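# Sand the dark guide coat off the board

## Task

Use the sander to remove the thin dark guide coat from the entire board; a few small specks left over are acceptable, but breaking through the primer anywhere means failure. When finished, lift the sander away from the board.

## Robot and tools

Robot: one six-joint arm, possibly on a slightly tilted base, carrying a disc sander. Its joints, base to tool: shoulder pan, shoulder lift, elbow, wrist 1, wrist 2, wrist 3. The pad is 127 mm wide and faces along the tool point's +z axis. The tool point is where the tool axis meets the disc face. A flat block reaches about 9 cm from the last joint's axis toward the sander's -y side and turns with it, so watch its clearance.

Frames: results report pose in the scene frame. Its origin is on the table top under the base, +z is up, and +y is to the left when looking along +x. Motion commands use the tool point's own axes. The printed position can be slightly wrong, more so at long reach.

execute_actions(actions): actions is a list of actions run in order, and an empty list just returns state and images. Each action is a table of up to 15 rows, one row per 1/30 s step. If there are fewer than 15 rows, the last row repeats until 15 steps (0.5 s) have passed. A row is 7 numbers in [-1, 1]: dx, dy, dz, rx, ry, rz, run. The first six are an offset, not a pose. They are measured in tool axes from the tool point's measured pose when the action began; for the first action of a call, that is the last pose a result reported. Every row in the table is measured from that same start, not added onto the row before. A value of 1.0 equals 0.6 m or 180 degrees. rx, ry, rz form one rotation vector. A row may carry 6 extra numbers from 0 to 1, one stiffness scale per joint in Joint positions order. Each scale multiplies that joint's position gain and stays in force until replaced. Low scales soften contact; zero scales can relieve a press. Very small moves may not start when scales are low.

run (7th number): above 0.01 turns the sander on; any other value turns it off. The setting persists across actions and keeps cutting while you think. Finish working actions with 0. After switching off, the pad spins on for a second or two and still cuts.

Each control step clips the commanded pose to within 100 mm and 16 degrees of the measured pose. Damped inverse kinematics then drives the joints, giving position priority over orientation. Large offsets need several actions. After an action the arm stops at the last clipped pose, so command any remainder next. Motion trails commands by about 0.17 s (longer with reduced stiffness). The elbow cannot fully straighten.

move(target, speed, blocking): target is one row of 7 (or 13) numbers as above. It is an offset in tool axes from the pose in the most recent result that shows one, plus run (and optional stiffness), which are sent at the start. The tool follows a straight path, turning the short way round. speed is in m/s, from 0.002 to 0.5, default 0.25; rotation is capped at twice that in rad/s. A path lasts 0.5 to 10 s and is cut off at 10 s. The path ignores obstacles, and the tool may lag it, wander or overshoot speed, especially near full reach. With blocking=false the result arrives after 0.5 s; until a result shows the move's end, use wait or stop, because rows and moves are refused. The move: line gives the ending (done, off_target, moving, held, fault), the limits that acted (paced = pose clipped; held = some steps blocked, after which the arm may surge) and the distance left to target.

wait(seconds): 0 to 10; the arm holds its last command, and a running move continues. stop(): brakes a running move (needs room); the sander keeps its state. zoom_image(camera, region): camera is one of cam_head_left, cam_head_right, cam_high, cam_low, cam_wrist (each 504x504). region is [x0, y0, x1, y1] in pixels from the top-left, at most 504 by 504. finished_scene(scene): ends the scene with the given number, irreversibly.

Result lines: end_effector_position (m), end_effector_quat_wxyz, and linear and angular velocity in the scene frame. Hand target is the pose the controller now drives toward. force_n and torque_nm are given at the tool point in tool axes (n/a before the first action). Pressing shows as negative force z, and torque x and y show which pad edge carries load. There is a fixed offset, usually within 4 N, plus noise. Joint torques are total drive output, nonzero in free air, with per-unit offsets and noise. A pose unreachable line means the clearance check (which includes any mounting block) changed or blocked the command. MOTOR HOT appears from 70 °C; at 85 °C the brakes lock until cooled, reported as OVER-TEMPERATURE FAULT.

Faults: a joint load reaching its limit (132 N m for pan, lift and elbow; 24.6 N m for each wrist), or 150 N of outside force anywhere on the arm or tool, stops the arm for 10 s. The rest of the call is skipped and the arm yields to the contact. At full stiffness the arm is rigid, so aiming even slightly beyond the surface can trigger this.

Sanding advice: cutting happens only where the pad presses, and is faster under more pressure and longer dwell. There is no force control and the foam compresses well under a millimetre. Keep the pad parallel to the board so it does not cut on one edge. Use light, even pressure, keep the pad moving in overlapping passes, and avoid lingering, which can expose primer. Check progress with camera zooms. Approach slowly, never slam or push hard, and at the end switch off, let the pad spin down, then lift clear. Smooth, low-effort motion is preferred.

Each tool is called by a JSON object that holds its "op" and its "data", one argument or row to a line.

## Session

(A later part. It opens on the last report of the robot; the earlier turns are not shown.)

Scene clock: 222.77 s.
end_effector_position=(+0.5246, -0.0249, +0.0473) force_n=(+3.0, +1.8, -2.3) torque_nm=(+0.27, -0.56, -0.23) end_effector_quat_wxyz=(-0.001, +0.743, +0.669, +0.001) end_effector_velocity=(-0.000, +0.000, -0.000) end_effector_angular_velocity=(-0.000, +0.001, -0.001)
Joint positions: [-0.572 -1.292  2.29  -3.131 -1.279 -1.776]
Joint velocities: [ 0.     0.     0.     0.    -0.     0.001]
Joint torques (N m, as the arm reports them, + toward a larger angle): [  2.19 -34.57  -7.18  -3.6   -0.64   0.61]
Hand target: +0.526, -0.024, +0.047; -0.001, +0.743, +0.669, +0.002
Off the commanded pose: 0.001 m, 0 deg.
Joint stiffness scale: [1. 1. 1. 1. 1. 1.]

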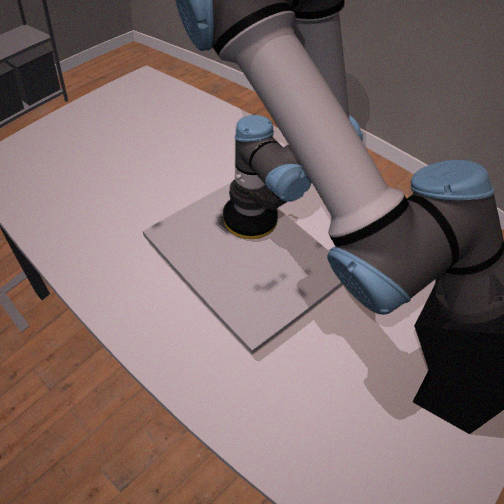

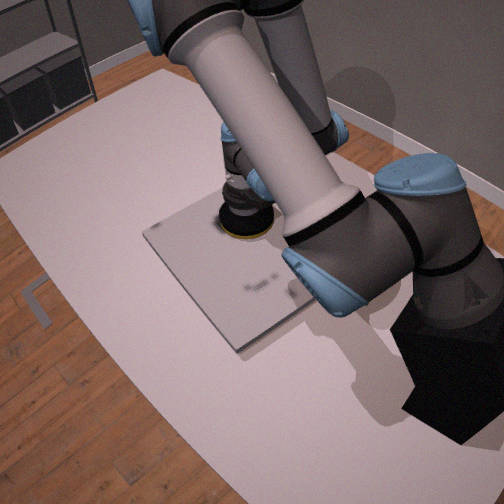

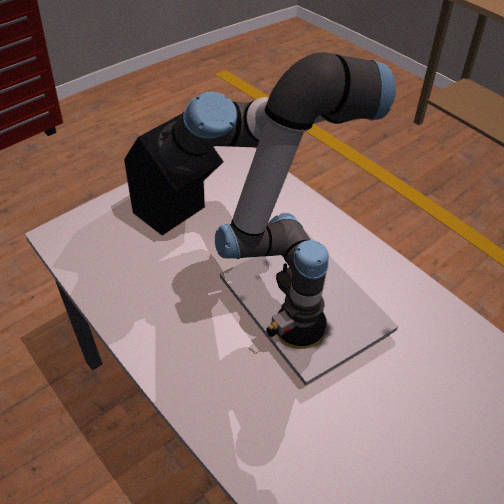

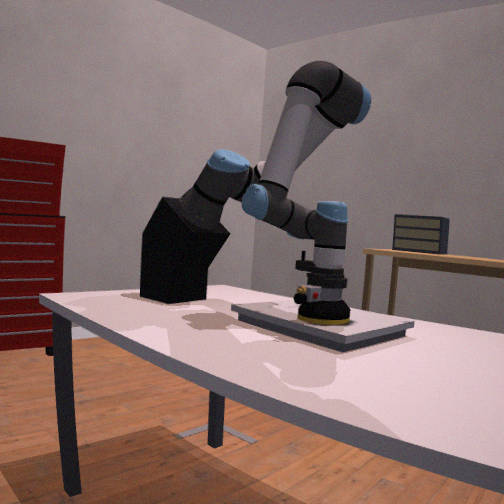

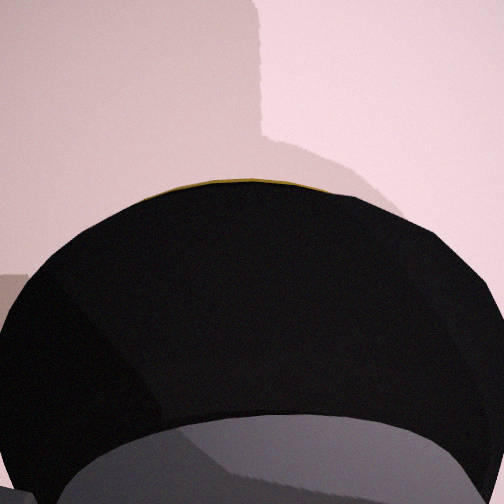

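{"op": "move", "data": {
  "target": [0, 0, 0.0318, 0.0146, 0.0024, 0.002, 1],
  "speed": 0.035
}}

{"op": "wait", "data": {
  "seconds": 0.6
}}

{"op": "move", "data": {
  "target": [-0.27, 0, -0.058, 0, 0, 0, 0],
  "speed": 0.27
}}

{"op": "zoom_image", "data": {
  "camera": "cam_head_left",
  "region": [130, 150, 370, 370]
}}

Scene clock: 225.83 s.
end_effector_position=(+0.5395, -0.0286, +0.0421) force_n=(-1.7, -0.4, -50.0) torque_nm=(-0.61, +0.58, -0.10) end_effector_quat_wxyz=(-0.002, +0.743, +0.670, -0.001) end_effector_velocity=(-0.001, +0.000, -0.001) end_effector_angular_velocity=(+0.003, +0.006, -0.004)
Joint positions: [-0.565 -1.275  2.242 -3.099 -1.287 -1.772]
Joint velocities: [-0.     0.    -0.001  0.009  0.001  0.001]
Joint torques (N m, as the arm reports them, + toward a larger angle): [  4.01 -12.82  -1.64   2.52  -0.53   0.46]
Hand target: +0.524, -0.025, +0.029; -0.021, +0.745, +0.666, -0.011
Off the commanded pose: 0.021 m, 3 deg.
Joint stiffness scale: [1. 1. 1. 1. 1. 1.]
move: off_target

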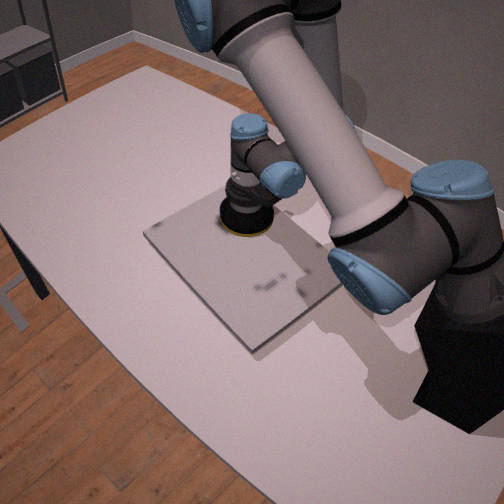

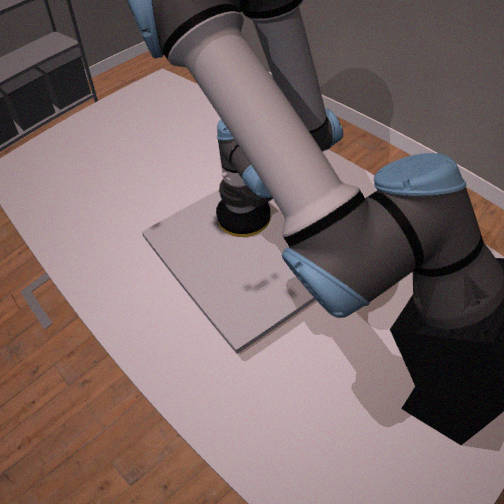

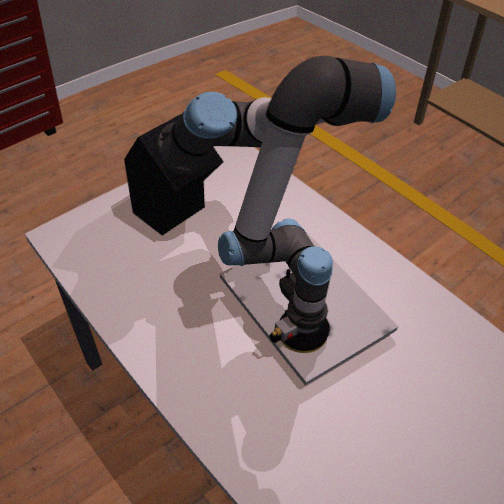

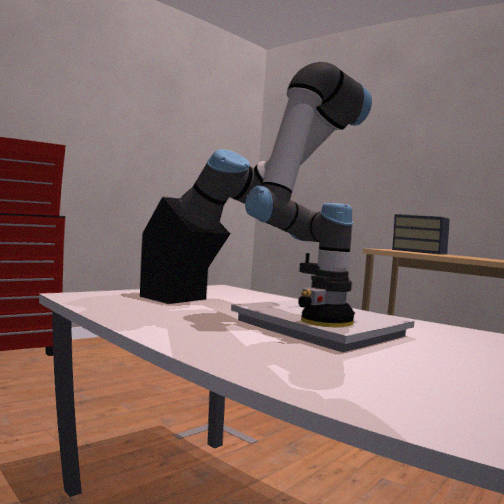

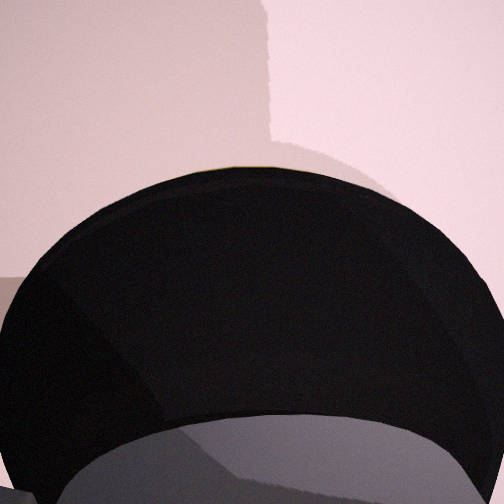

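Scene clock: 226.43 s.
end_effector_position=(+0.5395, -0.0287, +0.0420) force_n=(+6.3, +3.2, -50.0) torque_nm=(-0.25, -1.10, -0.03) end_effector_quat_wxyz=(-0.002, +0.743, +0.669, -0.001) end_effector_velocity=(+0.001, -0.000, +0.001) end_effector_angular_velocity=(-0.002, -0.003, +0.002)
Joint positions: [-0.565 -1.275  2.242 -3.098 -1.288 -1.772]
Joint velocities: [-0.    -0.001  0.    -0.002 -0.001 -0.001]
Joint torques (N m, as the arm reports them, + toward a larger angle): [  4.94 -12.06  -1.83   2.35  -0.29   0.13]
Hand target: +0.524, -0.025, +0.029; -0.021, +0.745, +0.666, -0.011
Off the commanded pose: 0.021 m, 3 deg.
Joint stiffness scale: [1. 1. 1. 1. 1. 1.]
wait: 0.60 s; no rest ("run" is on)

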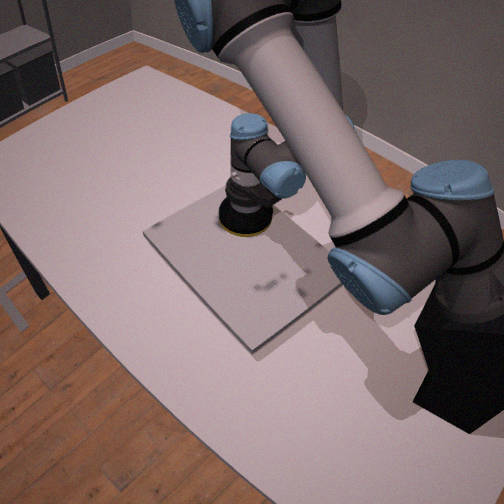

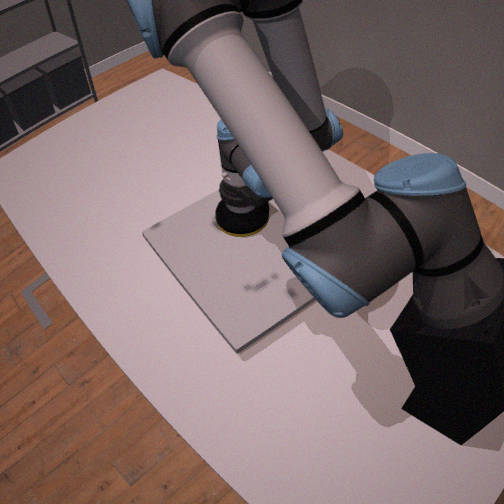

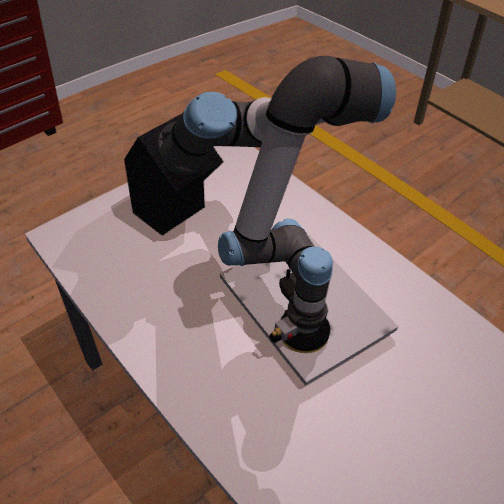

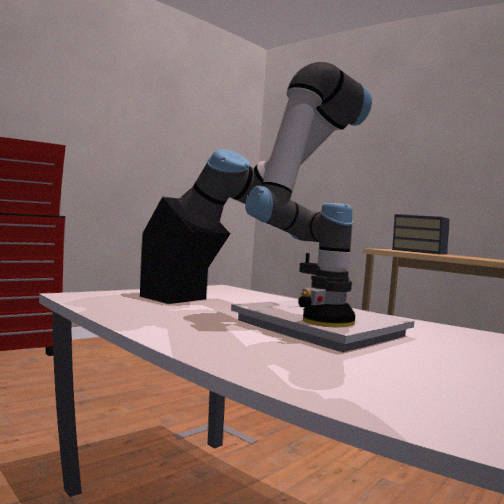

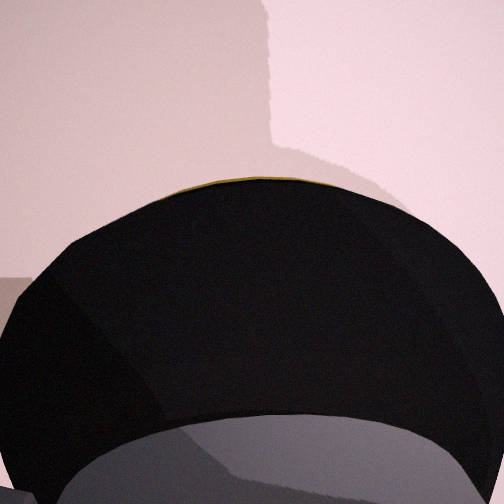

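Scene clock: 227.63 s.
end_effector_position=(+0.5218, -0.1887, +0.0767) force_n=(+1.2, +0.8, -0.7) torque_nm=(+0.09, +0.12, +0.09) end_effector_quat_wxyz=(-0.002, +0.743, +0.669, -0.002) end_effector_velocity=(-0.001, +0.002, -0.001) end_effector_angular_velocity=(+0.012, +0.006, +0.005)
Joint positions: [-0.916 -1.305  2.209 -2.915 -1.118 -2.102]
Joint velocities: [ 0.     0.    -0.001  0.014  0.006 -0.01 ]
Joint torques (N m, as the arm reports them, + toward a larger angle): [ -7.09 -34.08 -12.3   -2.44   0.45  -0.09]
Hand target: +0.523, -0.190, +0.077; -0.002, +0.743, +0.669, -0.001
Off the commanded pose: 0.002 m, 0 deg.
Joint stiffness scale: [1. 1. 1. 1. 1. 1.]
move: done

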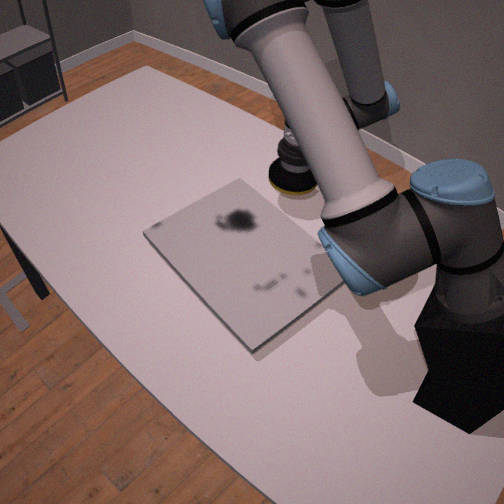

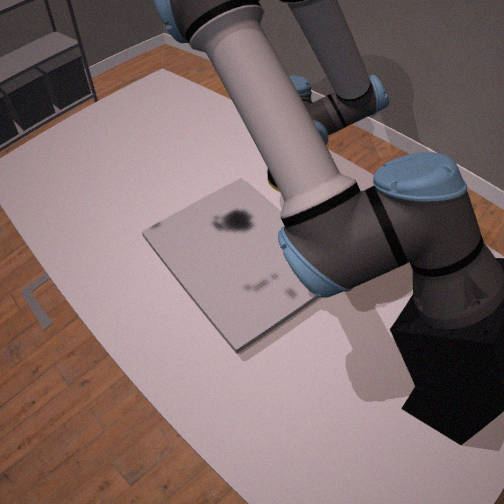

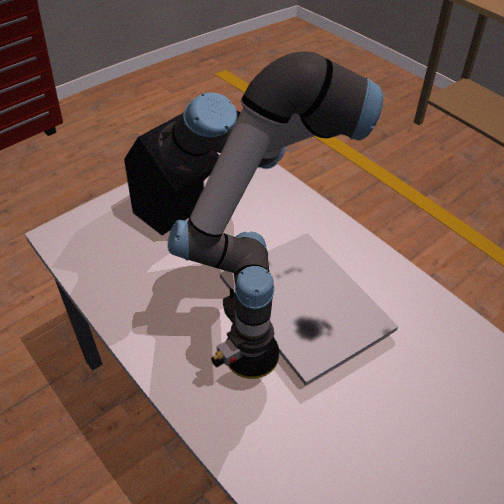

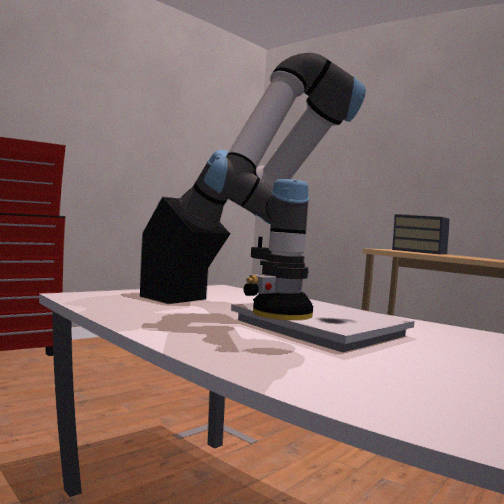

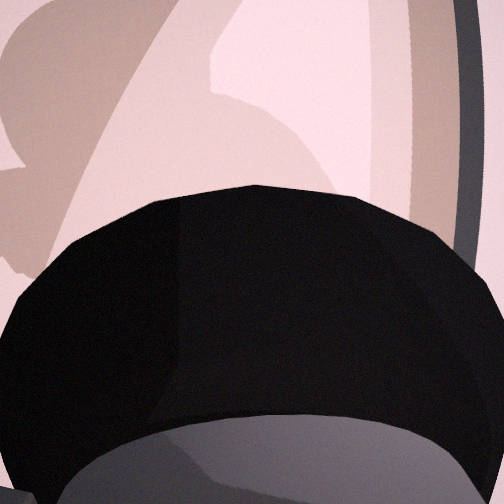

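Region (130, 150, 370, 370) of cam_head_left's 504x504 image, scaled by 2.100, with more detail than that image has; it fills the top 462 rows of this view, and the rest is white.

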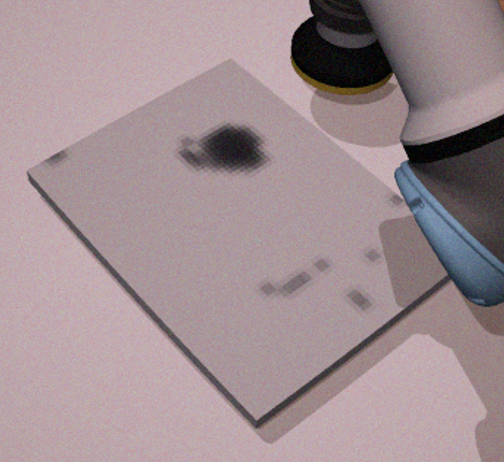

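{"op": "execute_actions", "data": {
  "actions": []
}}

Scene clock: 232.97 s.
end_effector_position=(+0.5217, -0.1885, +0.0766) force_n=(+2.0, +3.4, +3.9) torque_nm=(+0.53, -0.19, +0.06) end_effector_quat_wxyz=(-0.002, +0.743, +0.669, -0.002) end_effector_velocity=(+0.000, -0.000, +0.000) end_effector_angular_velocity=(-0.000, -0.000, +0.001)
Joint positions: [-0.916 -1.305  2.209 -2.913 -1.118 -2.103]
Joint velocities: [-0.     0.    -0.    -0.     0.    -0.001]
Joint torques (N m, as the arm reports them, + toward a larger angle): [ -7.18 -33.91 -11.1   -2.68   0.22  -0.08]
Hand target: +0.523, -0.190, +0.077; -0.002, +0.743, +0.669, -0.001
Off the commanded pose: 0.002 m, 0 deg.
Joint stiffness scale: [1. 1. 1. 1. 1. 1.]

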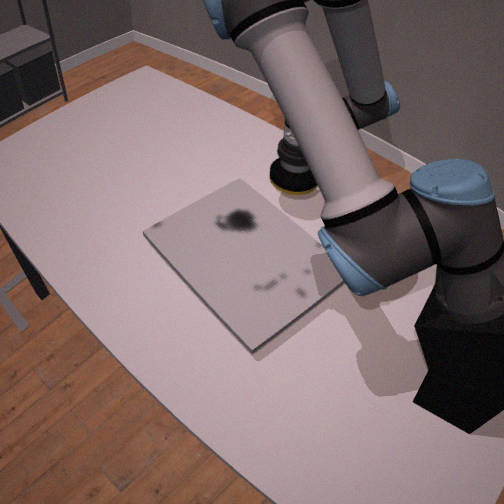

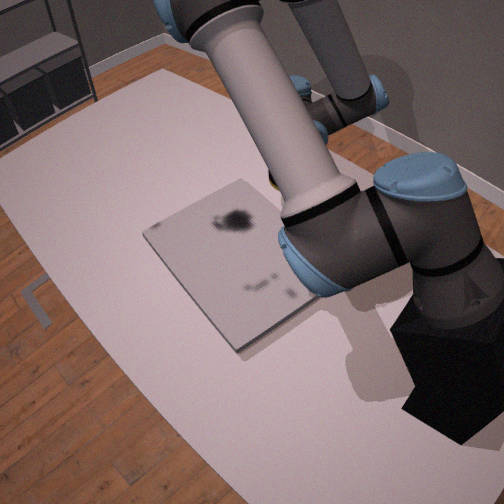

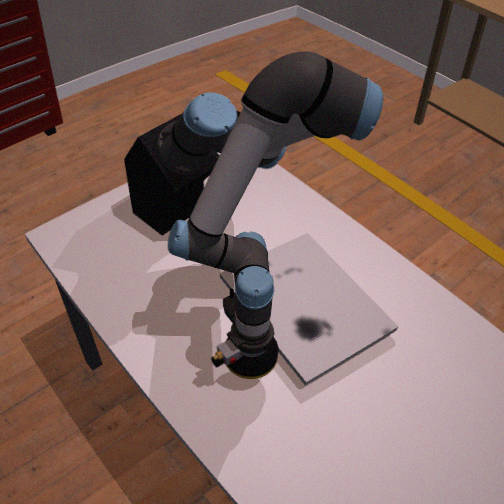

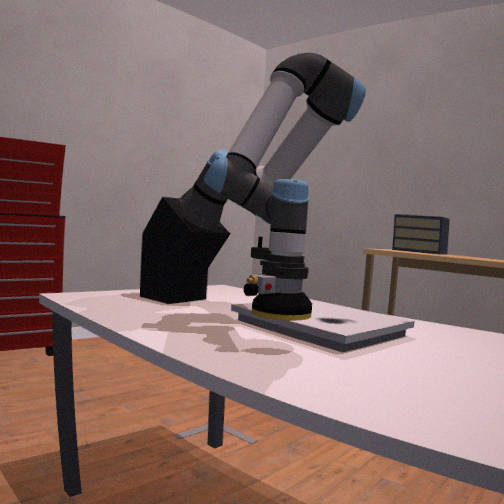

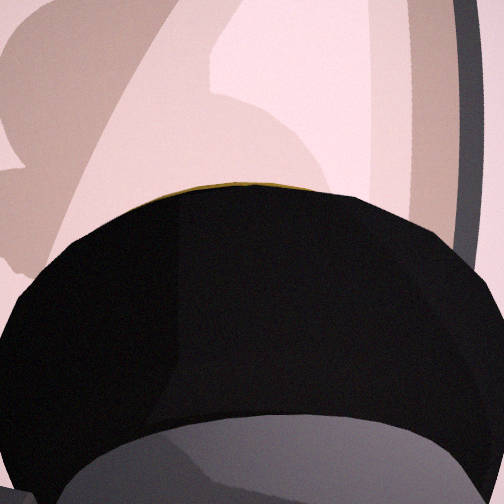

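{"op": "move", "data": {
  "target": [0.2922, -0.0188, 0.0527, -0.0022, 0.0015, 0, 1],
  "speed": 0.27
}}

{"op": "move", "data": {
  "target": [0, 0, 0.033, 0.0151, 0.0027, 0.002, 1],
  "speed": 0.04
}}

{"op": "wait", "data": {
  "seconds": 0.7
}}

{"op": "move", "data": {
  "target": [0.0467, -0.3417, -0.0085, 0, 0, 0, 0],
  "speed": 0.27
}}

{"op": "zoom_image", "data": {
  "camera": "cam_high",
  "region": [200, 210, 420, 400]
}}

{"op": "zoom_image", "data": {
  "camera": "cam_head_left",
  "region": [130, 150, 370, 370]
}}

Scene clock: 238.10 s.
end_effector_position=(+0.5279, -0.0137, +0.0460) force_n=(+2.9, +3.0, -4.6) torque_nm=(+0.37, -0.31, +0.13) end_effector_quat_wxyz=(-0.002, +0.743, +0.669, +0.002) end_effector_velocity=(+0.001, -0.001, +0.001) end_effector_angular_velocity=(-0.008, -0.003, -0.006)
Joint positions: [-0.545 -1.289  2.282 -3.133 -1.292 -1.753]
Joint velocities: [ 0.002 -0.    -0.001 -0.003 -0.007  0.009]
Joint torques (N m, as the arm reports them, + toward a larger angle): [  2.52 -34.8   -7.37  -3.24  -0.69   0.43]
Hand target: +0.529, -0.013, +0.045; -0.001, +0.743, +0.670, +0.002
Off the commanded pose: 0.001 m, 0 deg.
Joint stiffness scale: [1. 1. 1. 1. 1. 1.]
move: done

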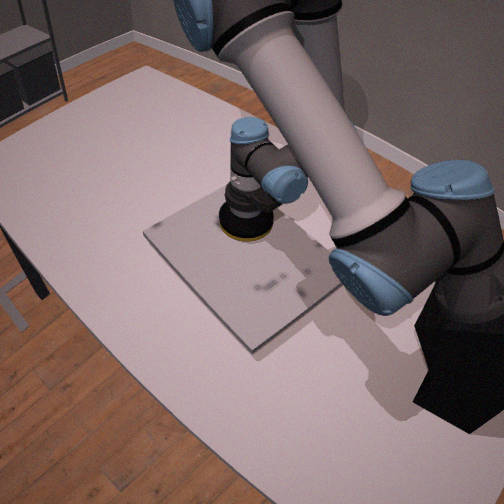

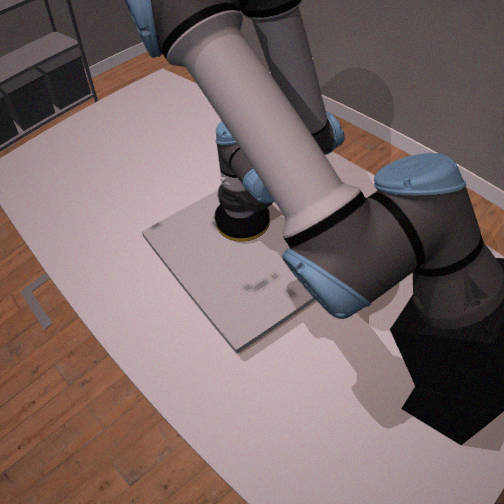

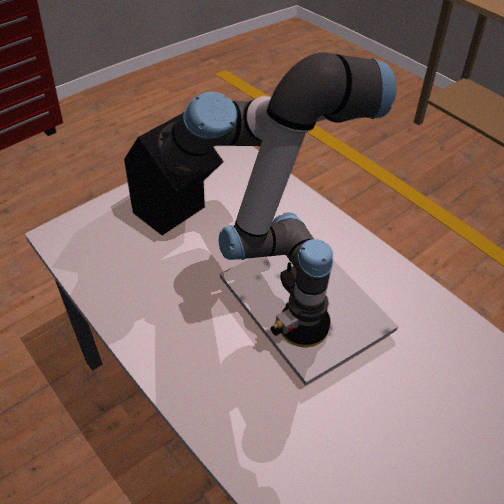

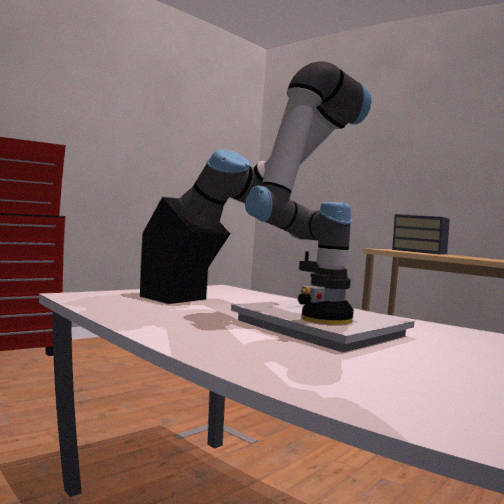

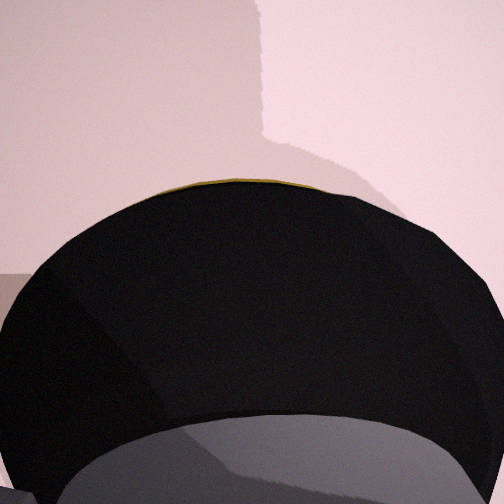

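Scene clock: 239.07 s.
end_effector_position=(+0.5449, -0.0175, +0.0419) force_n=(+3.0, +3.2, -50.0) torque_nm=(+0.76, -0.74, -0.15) end_effector_quat_wxyz=(-0.001, +0.742, +0.670, +0.001) end_effector_velocity=(+0.001, -0.001, +0.000) end_effector_angular_velocity=(-0.007, -0.001, +0.002)
Joint positions: [-0.539 -1.275  2.232 -3.099 -1.298 -1.75 ]
Joint velocities: [ 0.001 -0.001 -0.001 -0.001 -0.007 -0.001]
Joint torques (N m, as the arm reports them, + toward a larger angle): [ 4.56 -8.84 -0.23  3.19 -0.28  0.59]
Hand target: +0.528, -0.013, +0.027; -0.022, +0.745, +0.667, -0.010
Off the commanded pose: 0.023 m, 3 deg.
Joint stiffness scale: [1. 1. 1. 1. 1. 1.]
move: off_target

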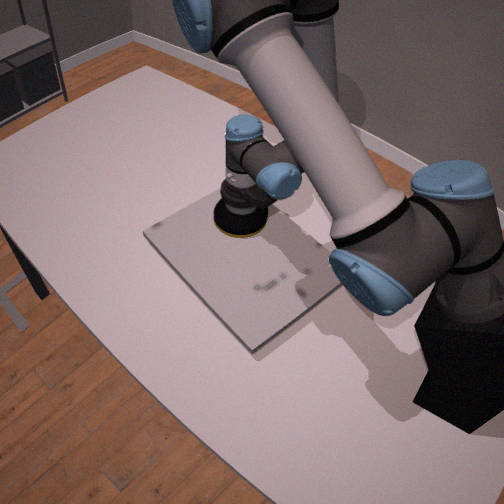

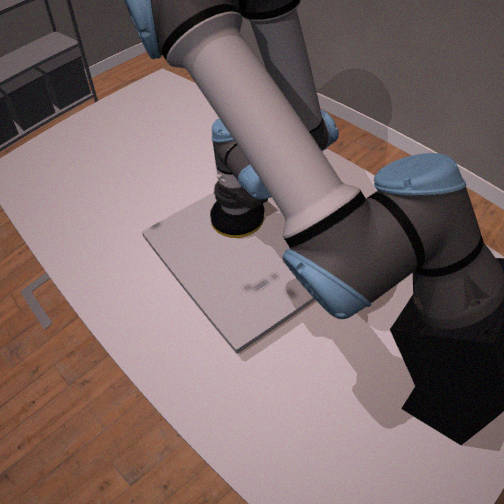

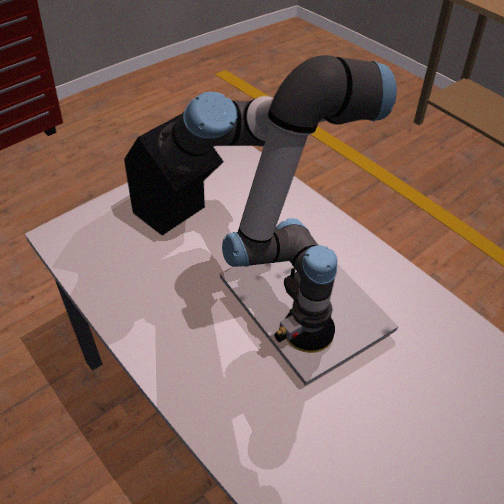

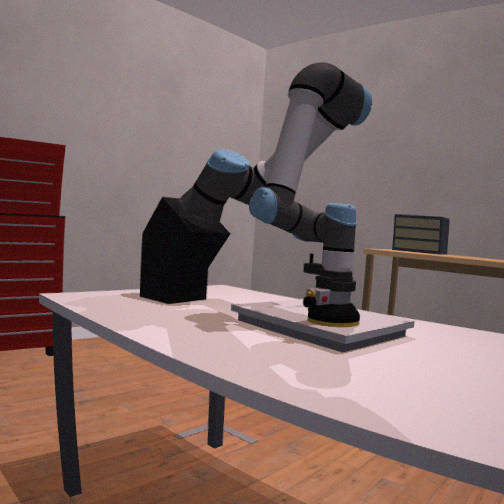

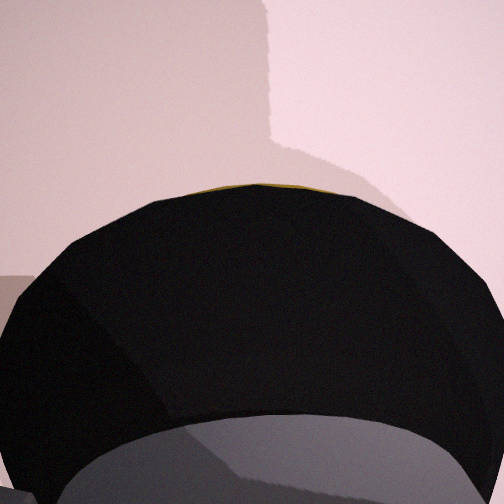

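Scene clock: 239.77 s.
end_effector_position=(+0.5449, -0.0175, +0.0419) force_n=(-2.4, -0.2, -50.0) torque_nm=(-0.20, +0.76, -0.31) end_effector_quat_wxyz=(-0.001, +0.742, +0.670, +0.001) end_effector_velocity=(-0.001, +0.001, -0.000) end_effector_angular_velocity=(+0.005, +0.002, -0.002)
Joint positions: [-0.539 -1.275  2.232 -3.098 -1.299 -1.75 ]
Joint velocities: [-0.     0.    -0.     0.003  0.004  0.001]
Joint torques (N m, as the arm reports them, + toward a larger angle): [ 5.84 -9.14 -0.85  2.99  0.01  0.52]
Hand target: +0.528, -0.013, +0.027; -0.022, +0.745, +0.667, -0.010
Off the commanded pose: 0.023 m, 3 deg.
Joint stiffness scale: [1. 1. 1. 1. 1. 1.]
wait: 0.70 s; no rest ("run" is on)

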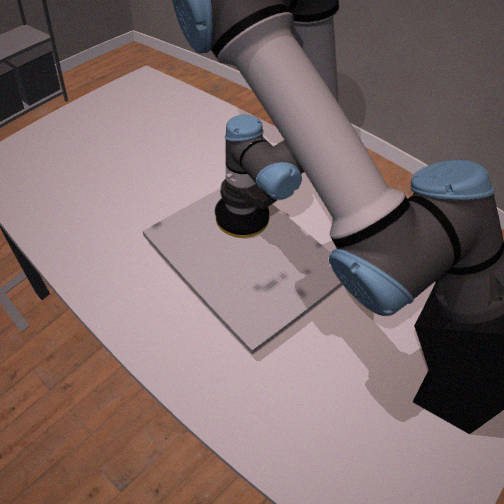

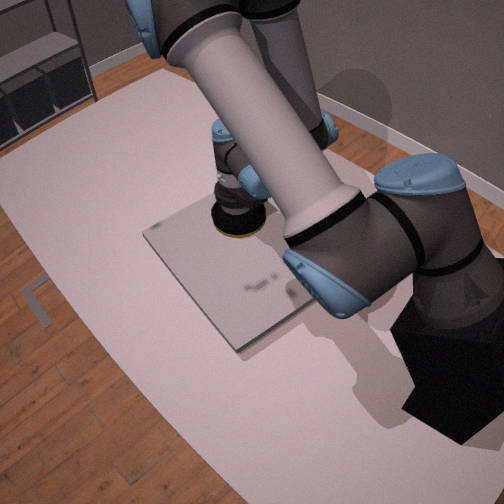

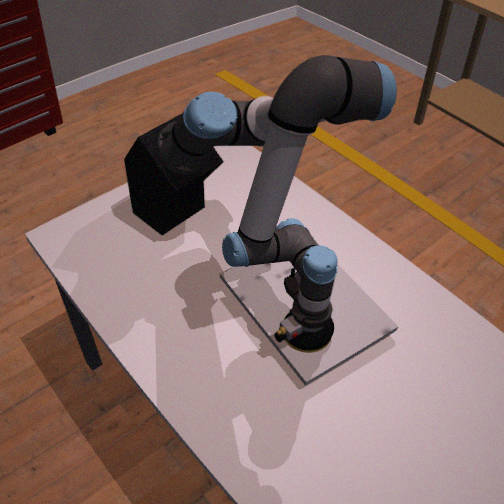

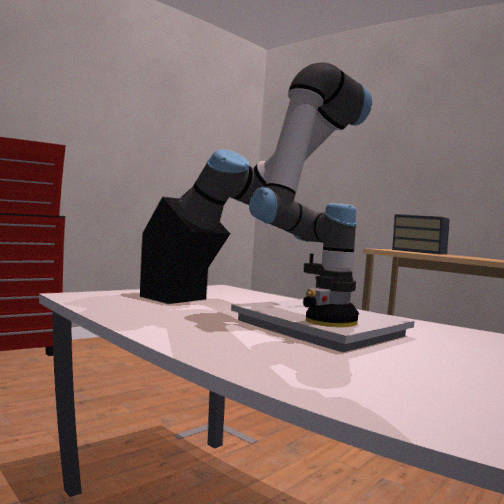

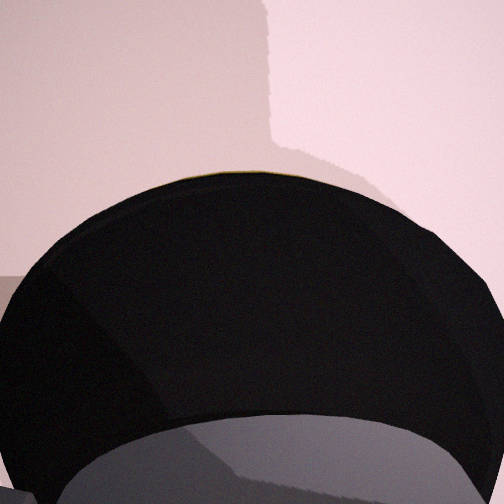

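Scene clock: 241.30 s.
end_effector_position=(+0.3454, +0.0316, +0.0468) force_n=(+0.5, -0.9, +0.1) torque_nm=(-0.11, +0.01, -0.01) end_effector_quat_wxyz=(+0.000, +0.741, +0.671, +0.001) end_effector_velocity=(+0.002, +0.000, +0.001) end_effector_angular_velocity=(-0.001, -0.015, +0.006)
Joint positions: [-0.574 -1.044  2.725 -3.817 -1.279 -1.783]
Joint velocities: [ 0.     0.005  0.001 -0.021  0.003 -0.001]
Joint torques (N m, as the arm reports them, + toward a larger angle): [ -0.4  -26.86  12.79  -3.53   0.19  -0.06]
Hand target: +0.344, +0.031, +0.047; -0.001, +0.742, +0.670, +0.001
Off the commanded pose: 0.002 m, 0 deg.
Joint stiffness scale: [1. 1. 1. 1. 1. 1.]
move: done

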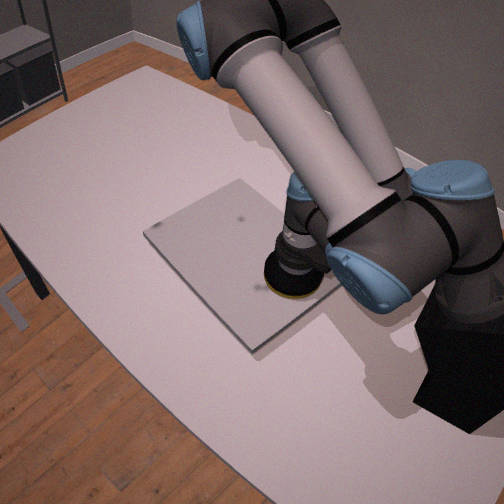

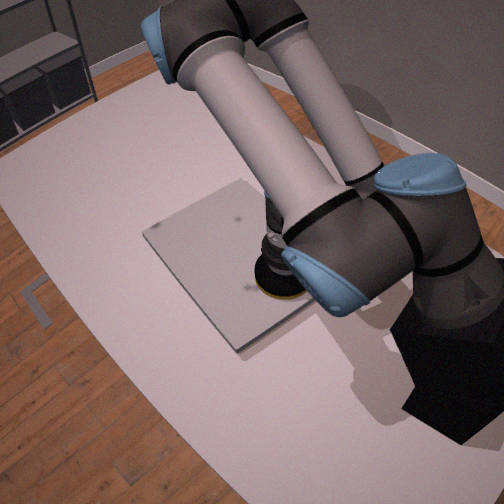

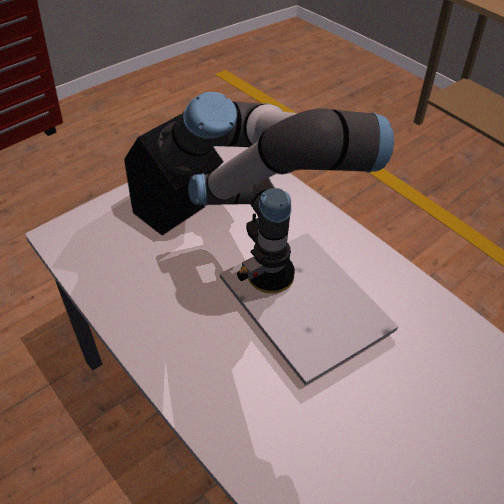

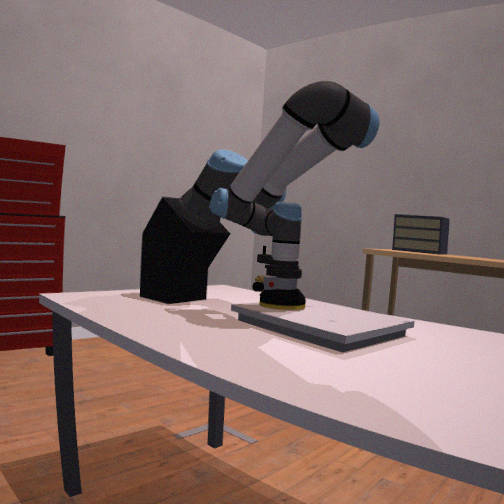

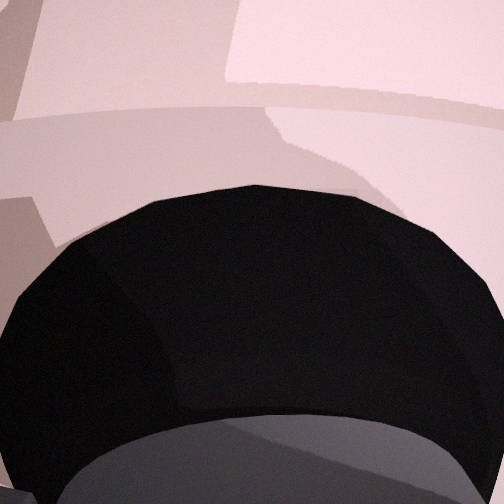

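Region (200, 210, 420, 400) of cam_high's 504x504 image, scaled by 2.291, with more detail than that image has; it fills the top 435 rows of this view, and the rest is white.

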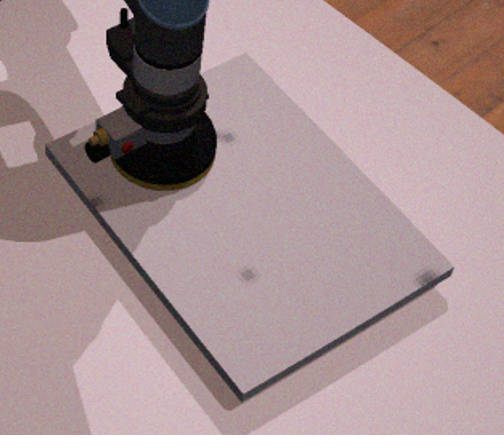

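Region (130, 150, 370, 370) of cam_head_left's 504x504 image, scaled by 2.100, with more detail than that image has; it fills the top 462 rows of this view, and the rest is white.

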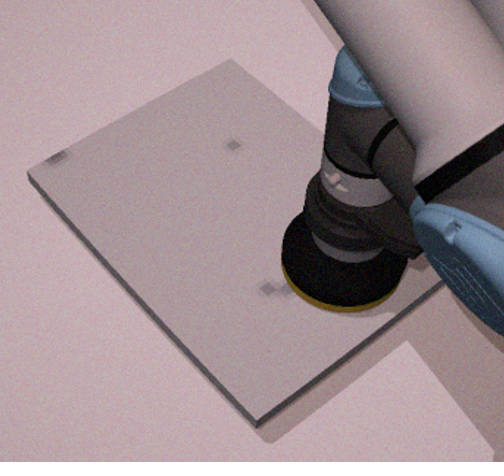

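{"op": "execute_actions", "data": {
  "actions": []
}}

Scene clock: 241.53 s.
end_effector_position=(+0.3456, +0.0316, +0.0469) force_n=(+4.5, +2.6, -1.5) torque_nm=(+0.09, -0.63, -0.03) end_effector_quat_wxyz=(+0.001, +0.741, +0.671, +0.002) end_effector_velocity=(+0.001, -0.000, +0.000) end_effector_angular_velocity=(-0.001, -0.004, +0.001)
Joint positions: [-0.574 -1.043  2.725 -3.819 -1.279 -1.783]
Joint velocities: [-0.    -0.     0.    -0.004  0.001  0.   ]
Joint torques (N m, as the arm reports them, + toward a larger angle): [ -0.69 -26.67  12.49  -3.47   0.32   0.06]
Hand target: +0.344, +0.031, +0.047; -0.001, +0.742, +0.670, +0.001
Off the commanded pose: 0.002 m, 0 deg.
Joint stiffness scale: [1. 1. 1. 1. 1. 1.]

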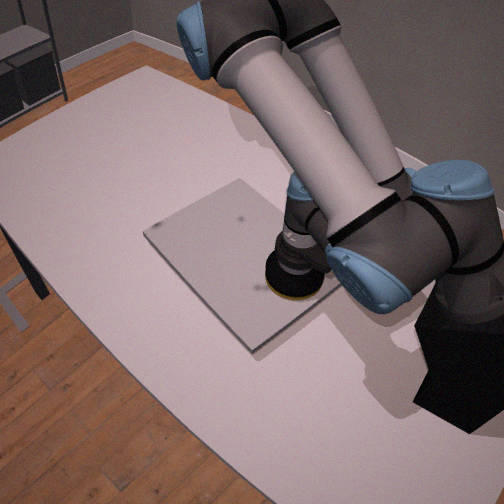

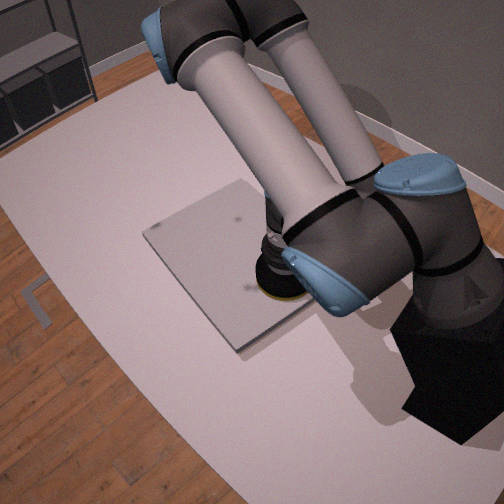

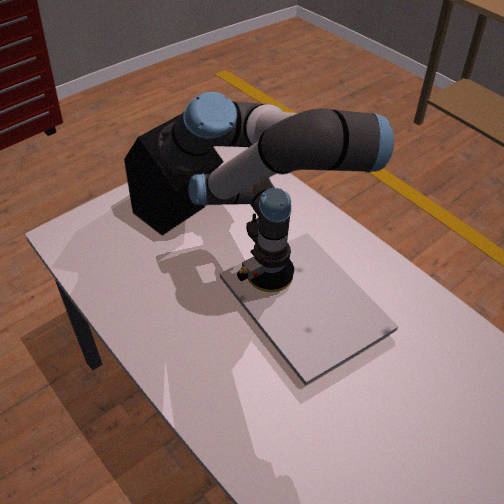

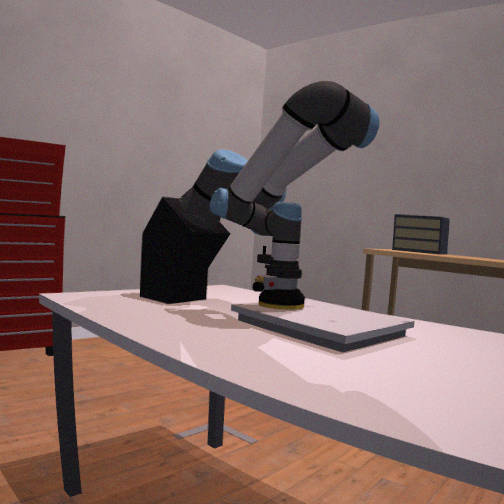

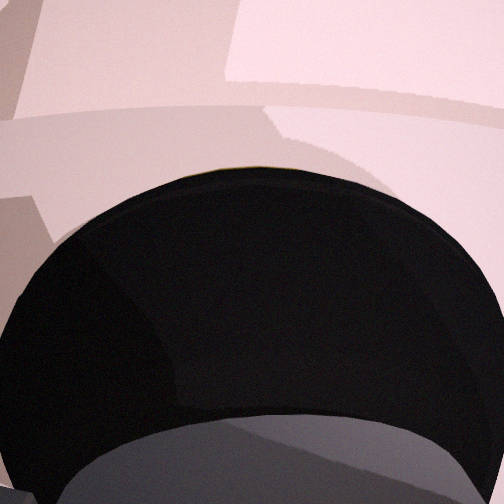

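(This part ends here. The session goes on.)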